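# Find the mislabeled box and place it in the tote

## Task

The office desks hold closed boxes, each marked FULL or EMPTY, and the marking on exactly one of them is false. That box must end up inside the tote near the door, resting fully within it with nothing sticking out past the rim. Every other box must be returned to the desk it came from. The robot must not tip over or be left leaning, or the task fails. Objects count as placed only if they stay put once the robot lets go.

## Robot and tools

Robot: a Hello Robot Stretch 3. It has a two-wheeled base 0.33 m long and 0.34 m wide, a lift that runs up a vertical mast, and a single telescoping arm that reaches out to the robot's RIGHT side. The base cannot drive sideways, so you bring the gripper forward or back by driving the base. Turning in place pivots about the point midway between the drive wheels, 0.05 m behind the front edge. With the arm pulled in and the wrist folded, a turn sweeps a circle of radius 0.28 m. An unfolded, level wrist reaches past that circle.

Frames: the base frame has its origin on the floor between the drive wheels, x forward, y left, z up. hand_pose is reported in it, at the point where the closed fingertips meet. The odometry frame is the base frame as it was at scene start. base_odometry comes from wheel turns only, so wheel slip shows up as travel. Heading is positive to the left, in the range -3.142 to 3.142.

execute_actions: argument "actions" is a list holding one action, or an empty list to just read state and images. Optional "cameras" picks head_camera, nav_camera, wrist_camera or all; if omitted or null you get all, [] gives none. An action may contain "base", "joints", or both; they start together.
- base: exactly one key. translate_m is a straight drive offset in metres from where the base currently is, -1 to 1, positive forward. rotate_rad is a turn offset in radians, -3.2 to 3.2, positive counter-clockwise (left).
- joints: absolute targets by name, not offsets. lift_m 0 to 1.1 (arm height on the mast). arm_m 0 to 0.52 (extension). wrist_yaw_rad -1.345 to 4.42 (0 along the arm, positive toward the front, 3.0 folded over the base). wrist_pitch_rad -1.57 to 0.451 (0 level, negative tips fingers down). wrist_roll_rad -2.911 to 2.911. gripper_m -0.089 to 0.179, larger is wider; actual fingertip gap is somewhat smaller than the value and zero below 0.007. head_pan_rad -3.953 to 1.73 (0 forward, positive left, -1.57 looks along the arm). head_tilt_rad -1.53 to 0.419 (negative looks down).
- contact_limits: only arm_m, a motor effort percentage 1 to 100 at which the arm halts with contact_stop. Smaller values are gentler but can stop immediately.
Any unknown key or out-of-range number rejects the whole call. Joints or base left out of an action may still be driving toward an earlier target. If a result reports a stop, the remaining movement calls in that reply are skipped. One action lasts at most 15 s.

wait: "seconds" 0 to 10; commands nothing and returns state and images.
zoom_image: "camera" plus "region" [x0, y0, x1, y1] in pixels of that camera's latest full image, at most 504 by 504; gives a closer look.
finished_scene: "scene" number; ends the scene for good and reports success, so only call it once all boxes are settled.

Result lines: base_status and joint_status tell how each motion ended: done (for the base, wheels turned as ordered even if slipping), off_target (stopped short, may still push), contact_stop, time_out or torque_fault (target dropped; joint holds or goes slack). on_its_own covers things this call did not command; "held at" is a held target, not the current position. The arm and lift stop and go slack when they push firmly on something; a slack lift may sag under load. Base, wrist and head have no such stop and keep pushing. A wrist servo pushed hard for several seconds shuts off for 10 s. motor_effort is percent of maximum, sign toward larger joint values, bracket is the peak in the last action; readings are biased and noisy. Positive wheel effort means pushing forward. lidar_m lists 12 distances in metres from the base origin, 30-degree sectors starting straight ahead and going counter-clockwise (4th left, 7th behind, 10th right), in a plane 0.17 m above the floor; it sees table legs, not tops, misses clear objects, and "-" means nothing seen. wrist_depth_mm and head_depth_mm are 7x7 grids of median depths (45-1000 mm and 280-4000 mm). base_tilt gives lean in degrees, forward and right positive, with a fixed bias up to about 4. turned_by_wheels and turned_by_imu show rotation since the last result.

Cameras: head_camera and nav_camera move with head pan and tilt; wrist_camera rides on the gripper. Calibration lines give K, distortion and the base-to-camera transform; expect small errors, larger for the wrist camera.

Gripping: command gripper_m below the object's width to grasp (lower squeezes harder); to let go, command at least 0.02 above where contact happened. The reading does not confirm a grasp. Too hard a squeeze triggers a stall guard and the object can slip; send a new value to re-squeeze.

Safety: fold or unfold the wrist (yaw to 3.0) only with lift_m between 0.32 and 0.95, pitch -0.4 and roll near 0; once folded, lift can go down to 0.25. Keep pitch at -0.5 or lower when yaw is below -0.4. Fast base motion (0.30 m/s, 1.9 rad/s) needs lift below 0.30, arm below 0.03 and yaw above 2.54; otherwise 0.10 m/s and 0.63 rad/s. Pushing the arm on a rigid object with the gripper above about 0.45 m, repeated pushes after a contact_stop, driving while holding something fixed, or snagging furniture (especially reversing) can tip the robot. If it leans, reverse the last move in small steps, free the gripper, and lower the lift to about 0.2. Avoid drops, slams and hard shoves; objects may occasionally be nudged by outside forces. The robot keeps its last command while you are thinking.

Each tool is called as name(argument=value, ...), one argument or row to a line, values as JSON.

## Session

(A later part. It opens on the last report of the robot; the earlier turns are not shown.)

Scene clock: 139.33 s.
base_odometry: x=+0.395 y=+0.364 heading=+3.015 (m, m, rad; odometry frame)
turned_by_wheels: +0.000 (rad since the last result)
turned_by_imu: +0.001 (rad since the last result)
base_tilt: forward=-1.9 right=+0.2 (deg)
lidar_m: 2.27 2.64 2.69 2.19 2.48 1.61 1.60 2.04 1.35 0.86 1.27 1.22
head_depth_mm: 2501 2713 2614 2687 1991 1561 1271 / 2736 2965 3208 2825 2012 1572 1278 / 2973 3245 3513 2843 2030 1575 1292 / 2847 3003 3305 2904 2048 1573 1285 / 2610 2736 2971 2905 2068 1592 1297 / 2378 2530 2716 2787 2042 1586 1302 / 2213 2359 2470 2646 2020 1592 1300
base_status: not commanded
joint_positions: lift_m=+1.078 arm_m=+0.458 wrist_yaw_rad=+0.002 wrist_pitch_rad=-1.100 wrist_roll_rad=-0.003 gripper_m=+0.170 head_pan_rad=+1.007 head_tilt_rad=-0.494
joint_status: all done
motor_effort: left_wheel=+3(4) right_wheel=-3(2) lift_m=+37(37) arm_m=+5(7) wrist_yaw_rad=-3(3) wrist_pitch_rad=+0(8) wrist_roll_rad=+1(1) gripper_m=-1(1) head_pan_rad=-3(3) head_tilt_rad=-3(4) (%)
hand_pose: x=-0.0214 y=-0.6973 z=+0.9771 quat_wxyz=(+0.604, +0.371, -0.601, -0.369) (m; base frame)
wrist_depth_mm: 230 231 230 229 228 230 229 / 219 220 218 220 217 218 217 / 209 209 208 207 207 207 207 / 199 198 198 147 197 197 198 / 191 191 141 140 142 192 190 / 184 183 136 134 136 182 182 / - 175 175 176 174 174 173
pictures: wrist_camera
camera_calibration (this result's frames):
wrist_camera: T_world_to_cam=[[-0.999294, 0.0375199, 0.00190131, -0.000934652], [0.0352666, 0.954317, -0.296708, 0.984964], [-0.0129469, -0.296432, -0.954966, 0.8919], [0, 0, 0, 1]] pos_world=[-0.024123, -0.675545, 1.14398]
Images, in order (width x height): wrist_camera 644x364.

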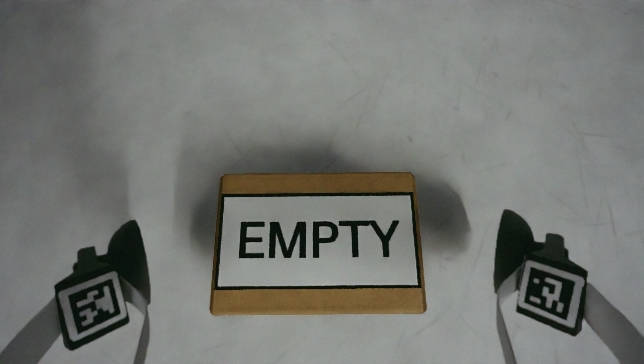

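execute_actions(
  actions=[
    {"joints":{"gripper_m":0.044,"lift_m":1.072}},
  ],
  cameras=["wrist_camera"],
)

execute_actions(
  actions=[
    {"joints":{"lift_m":1.1,"head_pan_rad":1.5}},
  ],
  cameras=["wrist_camera","head_camera"],
)

Scene clock: 145.63 s.
base_odometry: x=+0.395 y=+0.364 heading=+3.015 (m, m, rad; odometry frame)
turned_by_wheels: +0.000 (rad since the last result)
turned_by_imu: +0.001 (rad since the last result)
base_tilt: forward=-1.9 right=+0.3 (deg)
lidar_m: 2.27 2.64 2.70 2.20 2.49 1.61 1.59 2.03 1.35 0.86 1.27 1.22
head_depth_mm: 2540 2727 2619 2691 1993 1562 1273 / 2692 2998 3197 2804 2031 1564 1275 / 3015 3208 3506 2856 2048 1571 1284 / 2824 3043 3348 2848 2060 1580 1286 / 2568 2779 2970 2887 2047 1596 1295 / 2359 2555 2750 2858 2069 1594 1309 / 2215 2349 2526 2663 1988 1605 1305
base_status: not commanded
joint_positions: lift_m=+1.072 arm_m=+0.458 wrist_yaw_rad=+0.002 wrist_pitch_rad=-1.104 wrist_roll_rad=-0.003 gripper_m=+0.045 head_pan_rad=+1.007 head_tilt_rad=-0.494
joint_status: all done
motor_effort: left_wheel=+3(5) right_wheel=-2(4) lift_m=+24(32) arm_m=+5(5) wrist_yaw_rad=-2(3) wrist_pitch_rad=+2(2) wrist_roll_rad=+1(1) gripper_m=-22(100) head_pan_rad=-3(3) head_tilt_rad=-4(4) (%)
hand_pose: x=-0.0214 y=-0.6964 z=+0.9713 quat_wxyz=(+0.604, +0.372, -0.600, -0.370) (m; base frame)
wrist_depth_mm: 223 222 223 222 220 221 220 / 212 211 211 209 210 210 211 / 202 203 201 201 200 200 198 / 192 193 188 140 188 192 191 / 184 186 135 134 134 183 183 / 176 177 129 128 128 177 176 / 170 171 169 167 170 169 169
pictures: wrist_camera
camera_calibration (this result's frames):
wrist_camera: T_world_to_cam=[[-0.999294, 0.0375138, 0.00203882, -0.00109396], [0.0352649, 0.955334, -0.293417, 0.979987], [-0.012955, -0.293138, -0.955982, 0.889911], [0, 0, 0, 1]] pos_world=[-0.0241236, -0.675307, 1.13829]
Images, in order (width x height): wrist_camera 644x364.

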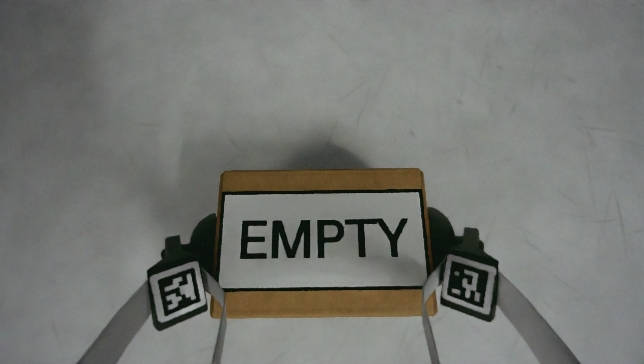

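Scene clock: 146.67 s.
base_odometry: x=+0.395 y=+0.364 heading=+3.015 (m, m, rad; odometry frame)
turned_by_wheels: +0.000 (rad since the last result)
turned_by_imu: +0.000 (rad since the last result)
base_tilt: forward=-1.9 right=+0.3 (deg)
lidar_m: 2.28 2.65 2.69 2.19 2.48 1.61 1.60 2.03 1.35 0.86 1.27 1.22
head_depth_mm: 2318 2527 2737 2794 1996 1561 1277 / 2237 2453 2692 2826 2019 1563 1275 / 2161 2375 2609 2809 2026 1576 1288 / 2145 2326 2549 2679 2049 1583 1290 / 2125 2271 2491 2638 2059 1590 1298 / 2025 2133 2318 2498 2070 1592 1293 / 1946 2104 2248 2454 2090 1604 1298
base_status: not commanded
joint_positions: lift_m=+1.100 arm_m=+0.458 wrist_yaw_rad=+0.002 wrist_pitch_rad=-1.111 wrist_roll_rad=-0.003 gripper_m=+0.045 head_pan_rad=+1.493 head_tilt_rad=-0.494
joint_status: all done
motor_effort: left_wheel=+4(4) right_wheel=-2(2) lift_m=+39(40) arm_m=+5(5) wrist_yaw_rad=-2(2) wrist_pitch_rad=+6(7) wrist_roll_rad=+1(1) gripper_m=-22(22) head_pan_rad=+4(31) head_tilt_rad=-5(5) (%)
hand_pose: x=-0.0214 y=-0.6947 z=+0.9980 quat_wxyz=(+0.602, +0.374, -0.599, -0.372) (m; base frame)
wrist_depth_mm: 255 252 252 253 251 252 251 / 241 239 241 241 240 238 239 / 230 232 230 229 228 227 228 / 221 220 215 140 214 219 218 / 212 210 135 134 134 210 209 / 202 203 129 129 128 202 201 / 195 194 193 193 194 193 193
pictures: head_camera (sideways: a quarter turn clockwise sets it upright), wrist_camera
camera_calibration (this result's frames):
head_camera: T_world_to_cam=[[-0.0879063, -0.460489, -0.883302, 1.16707], [-0.993137, 0.109183, 0.0419169, -0.0494985], [0.0771396, 0.880925, -0.466926, 0.562411], [0, 0, 0, 1]] pos_world=[0.01005, 0.0473859, 1.29556]
wrist_camera: T_world_to_cam=[[-0.999294, 0.0374985, 0.00232909, -0.00151844], [0.0352623, 0.957484, -0.286322, 0.980521], [-0.0129667, -0.286038, -0.958131, 0.92299], [0, 0, 0, 1]] pos_world=[-0.0241246, -0.674766, 1.16509]
Images, in order (width x height): head_camera 896x504, wrist_camera 644x364.

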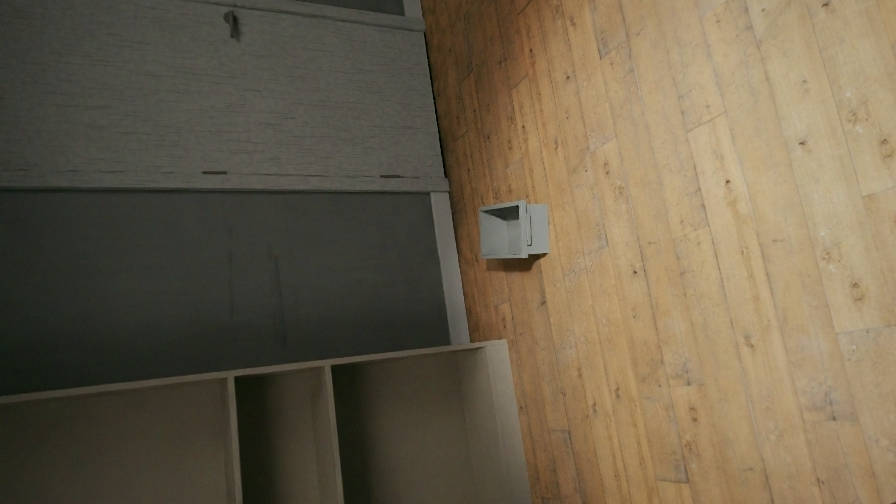

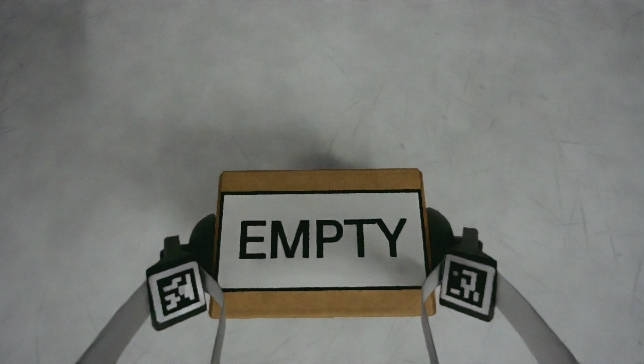

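execute_actions(
  actions=[
    {"base":{"rotate_rad":1.45},"joints":{"arm_m":0.2,"head_pan_rad":0,"head_tilt_rad":-0.8}},
  ],
  cameras=["wrist_camera"],
)

execute_actions(
  actions=[
    {"base":{"translate_m":1.0},"joints":{"lift_m":0.32,"arm_m":0.3,"wrist_yaw_rad":1.5}},
  ],
  cameras=["wrist_camera","head_camera"],
)

Scene clock: 162.77 s.
base_odometry: x=+0.395 y=+0.364 heading=-1.819 (m, m, rad; odometry frame)
turned_by_wheels: +1.450 (rad since the last result)
turned_by_imu: +1.459 (rad since the last result)
base_tilt: forward=-1.9 right=+0.2 (deg)
lidar_m: 2.20 2.28 2.07 1.59 2.05 1.44 0.86 1.26 1.22 2.60 2.27 2.66
head_depth_mm: 2411 2771 2335 1829 1517 1283 1115 / 2309 2705 2381 1843 1517 1298 1113 / 2257 2593 2383 1865 1520 1290 1118 / 2231 2529 2331 1844 1532 1288 1127 / 2156 2448 2412 1863 1533 1301 1121 / 2060 2316 2322 1864 1518 1303 1123 / 1949 2220 2290 1872 1542 1301 1132
base_status: done
joint_positions: lift_m=+1.100 arm_m=+0.200 wrist_yaw_rad=+0.002 wrist_pitch_rad=-1.111 wrist_roll_rad=-0.003 gripper_m=+0.045 head_pan_rad=+0.007 head_tilt_rad=-0.790
joint_status: all done
motor_effort: left_wheel=-3(8) right_wheel=+3(8) lift_m=+39(39) arm_m=-4(5) wrist_yaw_rad=-2(3) wrist_pitch_rad=+7(7) wrist_roll_rad=+1(1) gripper_m=-21(22) head_pan_rad=-3(37) head_tilt_rad=-7(32) (%)
hand_pose: x=-0.0215 y=-0.4373 z=+0.9979 quat_wxyz=(+0.602, +0.374, -0.599, -0.372) (m; base frame)
wrist_depth_mm: - - - - - - - / - - - - - - - / - - - - - - - / - - - 140 - - - / - - 135 134 134 - - / - - 128 128 128 - - / - - - - - - -
pictures: wrist_camera
camera_calibration (this result's frames):
wrist_camera: T_world_to_cam=[[-0.99929, 0.0376052, 0.00234796, -0.0111507], [0.0353635, 0.957578, -0.285995, 0.733848], [-0.0130033, -0.285709, -0.958228, 0.996804], [0, 0, 0, 1]] pos_world=[-0.0241325, -0.417502, 1.16507]
Images, in order (width x height): wrist_camera 644x364.

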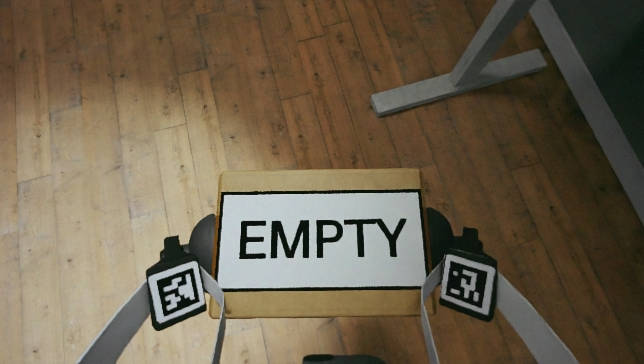

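Scene clock: 174.00 s.
base_odometry: x=+0.149 y=-0.605 heading=-1.819 (m, m, rad; odometry frame)
turned_by_wheels: +0.000 (rad since the last result)
turned_by_imu: +0.001 (rad since the last result)
base_tilt: forward=-1.9 right=+0.2 (deg)
lidar_m: 1.55 1.23 1.50 1.86 2.02 2.55 1.85 1.88 2.59 2.20 2.07 1.76
head_depth_mm: 1474 1698 2012 1846 1502 1287 1114 / 1421 1643 1928 1834 1509 1291 1120 / 1381 1564 1851 1833 1490 1287 1124 / 1363 1534 1787 1842 1459 1302 1127 / 1308 1478 1720 1870 1532 1299 1127 / 1274 1424 1655 1812 1540 1299 1129 / 1238 1367 1511 1674 1549 1292 1128
base_status: done
joint_positions: lift_m=+0.320 arm_m=+0.300 wrist_yaw_rad=+1.497 wrist_pitch_rad=-1.112 wrist_roll_rad=-0.002 gripper_m=+0.045 head_pan_rad=+0.007 head_tilt_rad=-0.790
joint_status: all done
motor_effort: left_wheel=-3(4) right_wheel=+3(7) lift_m=+25(34) arm_m=+5(4) wrist_yaw_rad=+2(4) wrist_pitch_rad=+7(7) wrist_roll_rad=+0(1) gripper_m=-21(21) head_pan_rad=-3(3) head_tilt_rad=-6(6) (%)
hand_pose: x=+0.0702 y=-0.4515 z=+0.2185 quat_wxyz=(+0.695, +0.682, -0.185, +0.136) (m; base frame)
wrist_depth_mm: 465 461 458 455 448 450 448 / 441 442 432 431 432 431 428 / 419 419 418 411 412 412 412 / 400 398 389 140 389 396 392 / 384 379 135 134 134 380 379 / 369 372 128 128 128 363 363 / 354 350 348 349 345 345 351
pictures: head_camera (sideways: a quarter turn clockwise sets it upright), wrist_camera
camera_calibration (this result's frames):
head_camera: T_world_to_cam=[[-0.703707, 0.0467889, -0.708948, 0.94353], [0.0352642, 0.9989, 0.0309215, -0.0414428], [0.709614, -0.00324082, -0.704583, 0.867728], [0, 0, 0, 1]] pos_world=[0.0496779, 0.0000626189, 1.28158]
wrist_camera: T_world_to_cam=[[-0.113812, -0.993501, 0.00180773, -0.444836], [-0.95229, 0.108572, -0.28523, 0.207049], [0.28318, -0.0341839, -0.958458, 0.339873], [0, 0, 0, 1]] pos_world=[0.0502981, -0.452807, 0.385614]
Images, in order (width x height): head_camera 896x504, wrist_camera 644x364.

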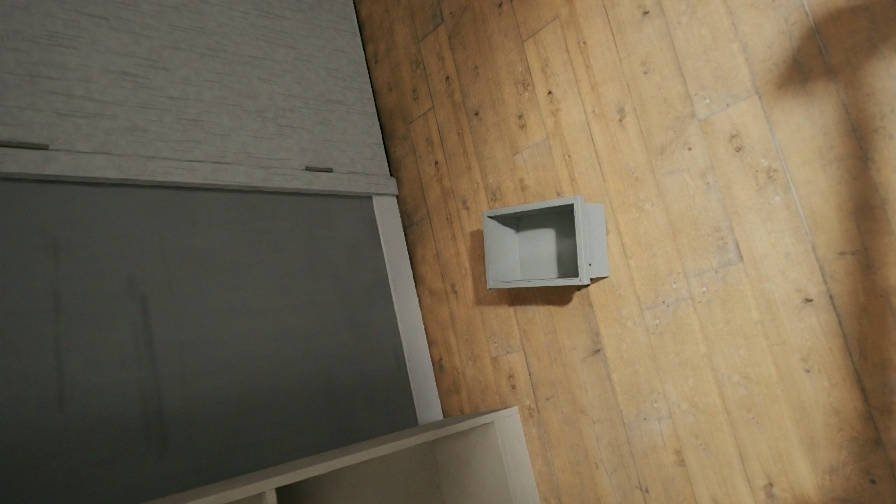

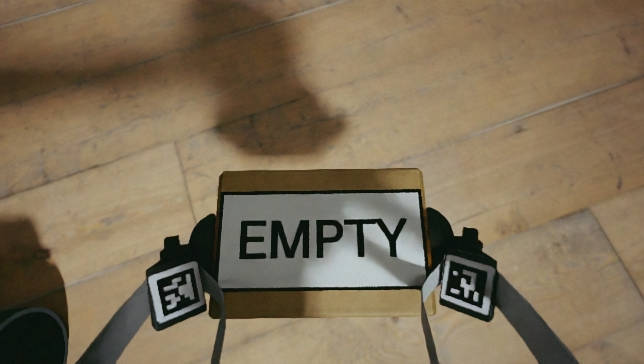

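execute_actions(
  actions=[
    {"base":{"translate_m":0.40},"joints":{"lift_m":0.29,"wrist_yaw_rad":1.76,"arm_m":0.457}},
  ],
  cameras=[],
)

execute_actions(
  actions=[
    {"base":{"rotate_rad":1.44},"joints":{"head_pan_rad":-1.4,"head_tilt_rad":-1.05}},
  ],
  cameras=["head_camera","wrist_camera"],
)

Scene clock: 194.07 s.
base_odometry: x=+0.051 y=-0.993 heading=-1.819 (m, m, rad; odometry frame)
turned_by_wheels: +0.000 (rad since the last result)
turned_by_imu: +0.001 (rad since the last result)
base_tilt: forward=-1.9 right=+0.2 (deg)
lidar_m: 1.16 0.86 1.28 1.92 2.40 2.29 2.26 2.22 2.29 1.94 1.94 1.31
head_depth_mm: 1087 1258 1498 1727 1516 1284 1117 / 1052 1203 1423 1684 1516 1286 1111 / 1037 1173 1382 1649 1524 1268 1115 / 1001 1142 1340 1594 1532 1263 1099 / 975 1103 1280 1497 1527 1294 1126 / 940 1074 1229 1447 1531 1294 1122 / 916 1035 1184 1318 1342 1298 1124
base_status: done
joint_positions: lift_m=+0.290 arm_m=+0.457 wrist_yaw_rad=+1.758 wrist_pitch_rad=-1.112 wrist_roll_rad=-0.002 gripper_m=+0.045 head_pan_rad=+0.007 head_tilt_rad=-0.790
joint_status: all done
motor_effort: left_wheel=-3(3) right_wheel=+2(7) lift_m=+25(26) arm_m=+5(5) wrist_yaw_rad=+3(4) wrist_pitch_rad=+7(7) wrist_roll_rad=+0(0) gripper_m=-21(21) head_pan_rad=-3(3) head_tilt_rad=-7(6) (%)
hand_pose: x=+0.0688 y=-0.5847 z=+0.1885 quat_wxyz=(+0.671, +0.700, -0.095, +0.225) (m; base frame)
wrist_depth_mm: 428 419 423 419 417 421 418 / 405 404 401 401 398 394 396 / 381 386 384 380 381 379 381 / 369 367 363 140 356 364 362 / 350 354 135 134 134 349 347 / 337 338 128 128 128 336 334 / 324 323 323 319 323 322 320
pictures: none
No camera images: the call's "cameras" was empty. Leave "cameras" out to get every camera's image.

Scene clock: 197.30 s.
base_odometry: x=+0.051 y=-0.993 heading=-0.379 (m, m, rad; odometry frame)
turned_by_wheels: +1.440 (rad since the last result)
turned_by_imu: +1.448 (rad since the last result)
base_tilt: forward=-1.9 right=+0.3 (deg)
lidar_m: 1.93 1.72 2.29 2.24 2.22 2.85 2.28 1.94 1.44 1.17 0.86 1.19
head_depth_mm: 1176 1440 1694 1507 1331 1184 1075 / 1149 1394 1651 1490 1334 1185 - / 1125 1352 1632 1483 1323 1198 - / 1098 1301 1607 1519 1303 1190 1091 / 1062 1257 1550 1495 1328 1192 1082 / 1029 1212 1490 1501 1331 1194 1080 / 999 1165 1314 1403 1333 1188 1084
base_status: done
joint_positions: lift_m=+0.290 arm_m=+0.457 wrist_yaw_rad=+1.758 wrist_pitch_rad=-1.114 wrist_roll_rad=-0.002 gripper_m=+0.045 head_pan_rad=-1.393 head_tilt_rad=-1.037
joint_status: all done
motor_effort: left_wheel=-2(9) right_wheel=+3(9) lift_m=+25(25) arm_m=+4(5) wrist_yaw_rad=+2(2) wrist_pitch_rad=+8(9) wrist_roll_rad=+0(0) gripper_m=-20(21) head_pan_rad=-2(37) head_tilt_rad=-8(34) (%)
hand_pose: x=+0.0685 y=-0.5848 z=+0.1883 quat_wxyz=(+0.671, +0.700, -0.094, +0.224) (m; base frame)
wrist_depth_mm: 421 418 419 418 419 417 416 / 401 402 399 403 397 397 394 / 386 384 383 385 377 380 381 / 368 262 245 141 241 244 360 / 352 262 135 133 133 250 346 / 337 289 128 128 128 225 331 / 324 251 318 317 319 280 321
pictures: head_camera (sideways: a quarter turn clockwise sets it upright), wrist_camera
camera_calibration (this result's frames):
head_camera: T_world_to_cam=[[-0.100336, 0.850963, -0.515552, 0.687872], [0.991475, 0.128806, 0.0196457, -0.0325878], [0.0831241, -0.509186, -0.856633, 1.06925], [0, 0, 0, 1]] pos_world=[0.012448, -0.0367092, 1.27123]
wrist_camera: T_world_to_cam=[[0.14593, -0.989293, 0.00188276, -0.592741], [-0.948595, -0.140466, -0.283615, 0.0651056], [0.280843, 0.0396019, -0.958936, 0.350296], [0, 0, 0, 1]] pos_world=[0.0498791, -0.591122, 0.355493]
Images, in order (width x height): head_camera 896x504, wrist_camera 644x364.

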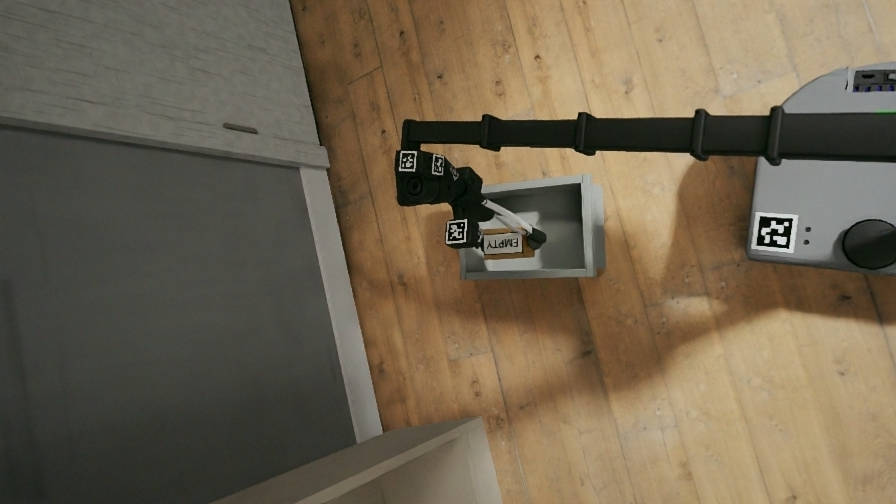

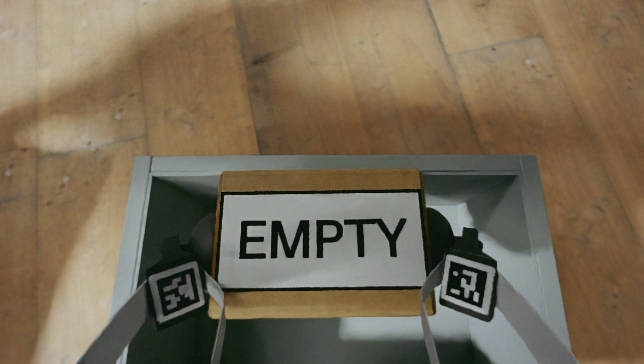

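execute_actions(
  actions=[
    {"joints":{"lift_m":0.129,"arm_m":0.467}},
  ],
  cameras=["wrist_camera","head_camera"],
)

Scene clock: 207.30 s.
base_odometry: x=+0.051 y=-0.993 heading=-0.379 (m, m, rad; odometry frame)
turned_by_wheels: +0.000 (rad since the last result)
turned_by_imu: +0.002 (rad since the last result)
base_tilt: forward=-1.9 right=+0.3 (deg)
lidar_m: 1.92 1.73 2.28 2.25 2.22 2.85 2.28 1.93 1.44 1.17 0.86 1.20
head_depth_mm: 1182 1436 1688 1485 1319 1182 1073 / 1143 1380 1659 1502 1328 1185 - / 1126 1356 1620 1565 1300 1211 - / 1089 1307 1602 1509 1326 1192 1092 / 1062 1256 1547 1508 1331 1190 1073 / 1028 1211 1485 1507 1337 1192 1078 / 1005 1165 1310 1399 1333 1194 1082
base_status: not commanded
joint_positions: lift_m=+0.129 arm_m=+0.467 wrist_yaw_rad=+1.758 wrist_pitch_rad=-1.114 wrist_roll_rad=-0.002 gripper_m=+0.045 head_pan_rad=-1.393 head_tilt_rad=-1.037
joint_status: all done
motor_effort: left_wheel=-2(2) right_wheel=+3(3) lift_m=+25(25) arm_m=+5(5) wrist_yaw_rad=+2(2) wrist_pitch_rad=+8(8) wrist_roll_rad=+0(0) gripper_m=-22(20) head_pan_rad=-3(3) head_tilt_rad=-8(9) (%)
hand_pose: x=+0.0685 y=-0.5948 z=+0.0273 quat_wxyz=(+0.671, +0.700, -0.094, +0.224) (m; base frame)
wrist_depth_mm: 100 98 97 97 98 97 98 / 124 124 123 123 124 124 123 / 162 169 169 168 168 170 151 / 175 194 193 140 191 195 159 / 175 189 135 134 134 186 160 / 174 181 128 128 128 180 160 / 171 173 173 170 172 171 160
pictures: head_camera (sideways: a quarter turn clockwise sets it upright), wrist_camera
camera_calibration (this result's frames):
head_camera: T_world_to_cam=[[-0.100337, 0.850965, -0.51555, 0.687869], [0.991475, 0.128806, 0.0196456, -0.0325876], [0.0831237, -0.509184, -0.856634, 1.06925], [0, 0, 0, 1]] pos_world=[0.012448, -0.0367092, 1.27123]
wrist_camera: T_world_to_cam=[[0.14593, -0.989293, 0.00188274, -0.602295], [-0.948595, -0.140466, -0.283615, 0.0180431], [0.280843, 0.0396019, -0.958936, 0.196299], [0, 0, 0, 1]] pos_world=[0.0498791, -0.601086, 0.19449]
Images, in order (width x height): head_camera 896x504, wrist_camera 644x364.

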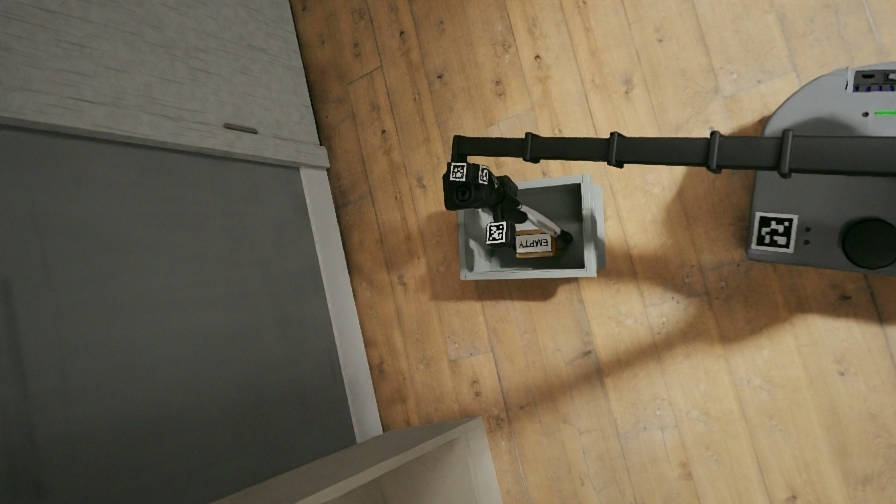

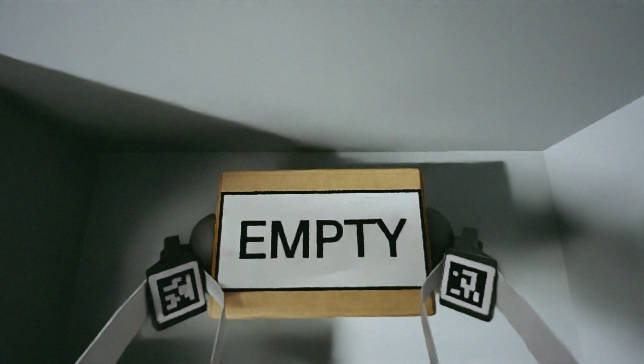

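execute_actions(
  actions=[
    {"joints":{"gripper_m":0.14,"lift_m":0.126}},
  ],
  cameras=[],
)

execute_actions(
  actions=[
    {"joints":{"lift_m":0.25}},
  ],
  cameras=["wrist_camera"],
)

Scene clock: 213.07 s.
base_odometry: x=+0.051 y=-0.993 heading=-0.379 (m, m, rad; odometry frame)
turned_by_wheels: +0.000 (rad since the last result)
turned_by_imu: +0.001 (rad since the last result)
base_tilt: forward=-1.9 right=+0.3 (deg)
lidar_m: 1.92 1.73 2.29 2.24 2.22 2.83 2.28 1.94 1.44 1.17 0.86 1.20
head_depth_mm: 1189 1435 1691 1495 1327 1187 1073 / 1150 1383 1645 1499 1327 1193 - / 1130 1356 1639 1558 1309 1207 - / 1088 1301 1612 1506 1318 1184 1086 / 1066 1264 1554 1502 1330 1192 1083 / 1023 1216 1491 1498 1332 1184 1074 / 1002 1160 1317 1398 1335 1188 1079
base_status: not commanded
joint_positions: lift_m=+0.126 arm_m=+0.467 wrist_yaw_rad=+1.758 wrist_pitch_rad=-1.111 wrist_roll_rad=-0.002 gripper_m=+0.140 head_pan_rad=-1.393 head_tilt_rad=-1.037
joint_status: all done
motor_effort: left_wheel=-2(3) right_wheel=+3(3) lift_m=+24(27) arm_m=+5(5) wrist_yaw_rad=+2(3) wrist_pitch_rad=+6(8) wrist_roll_rad=+0(0) gripper_m=-1(90) head_pan_rad=-3(3) head_tilt_rad=-9(9) (%)
hand_pose: x=+0.0691 y=-0.5947 z=+0.0246 quat_wxyz=(+0.671, +0.700, -0.095, +0.225) (m; base frame)
wrist_depth_mm: 99 97 97 97 97 97 97 / 123 123 123 123 123 122 122 / 162 168 167 167 168 168 152 / 174 194 191 140 189 191 159 / 175 186 136 135 137 185 159 / 171 - 131 129 130 - 160 / - 169 170 169 169 169 145
pictures: none
No camera images: the call's "cameras" was empty. Leave "cameras" out to get every camera's image.

Scene clock: 215.03 s.
base_odometry: x=+0.051 y=-0.993 heading=-0.379 (m, m, rad; odometry frame)
turned_by_wheels: +0.000 (rad since the last result)
turned_by_imu: +0.001 (rad since the last result)
base_tilt: forward=-2.0 right=+0.3 (deg)
lidar_m: 1.93 1.73 2.29 2.26 2.22 2.84 2.28 1.93 1.43 1.17 0.86 1.20
head_depth_mm: 1177 1441 1684 1493 1324 1189 1075 / 1150 1389 1661 1500 1329 1195 - / 1128 1358 1635 1499 1312 1200 - / 1097 1311 1608 1503 1318 1190 1089 / 1060 1265 1551 1509 1340 1187 1077 / 1029 1214 1476 1511 1336 1193 1072 / 997 1158 1317 1407 1325 1193 1075
base_status: not commanded
joint_positions: lift_m=+0.250 arm_m=+0.467 wrist_yaw_rad=+1.758 wrist_pitch_rad=-1.111 wrist_roll_rad=-0.002 gripper_m=+0.140 head_pan_rad=-1.393 head_tilt_rad=-1.037
joint_status: all done
motor_effort: left_wheel=-2(3) right_wheel=+3(3) lift_m=+36(39) arm_m=+5(5) wrist_yaw_rad=+2(2) wrist_pitch_rad=+6(6) wrist_roll_rad=+0(0) gripper_m=-1(1) head_pan_rad=-3(3) head_tilt_rad=-8(8) (%)
hand_pose: x=+0.0692 y=-0.5946 z=+0.1481 quat_wxyz=(+0.671, +0.700, -0.095, +0.225) (m; base frame)
wrist_depth_mm: 376 376 371 372 370 371 366 / 361 355 354 355 353 353 350 / 341 342 343 338 338 339 336 / 327 227 261 260 262 222 322 / 312 225 308 257 309 209 306 / 296 - 292 249 294 - 292 / 284 241 285 284 282 242 283
pictures: wrist_camera
camera_calibration (this result's frames):
wrist_camera: T_world_to_cam=[[0.146144, -0.989262, 0.00175821, -0.602451], [-0.9477, -0.140513, -0.286566, 0.0533555], [0.283736, 0.0402135, -0.958059, 0.311948], [0, 0, 0, 1]] pos_world=[0.0500988, -0.60103, 0.315214]
Images, in order (width x height): wrist_camera 644x364.

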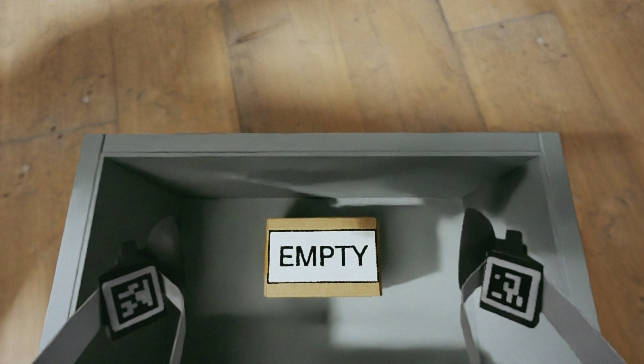

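finished_scene(
  scene=2,
)

The scene is finished: the task was done.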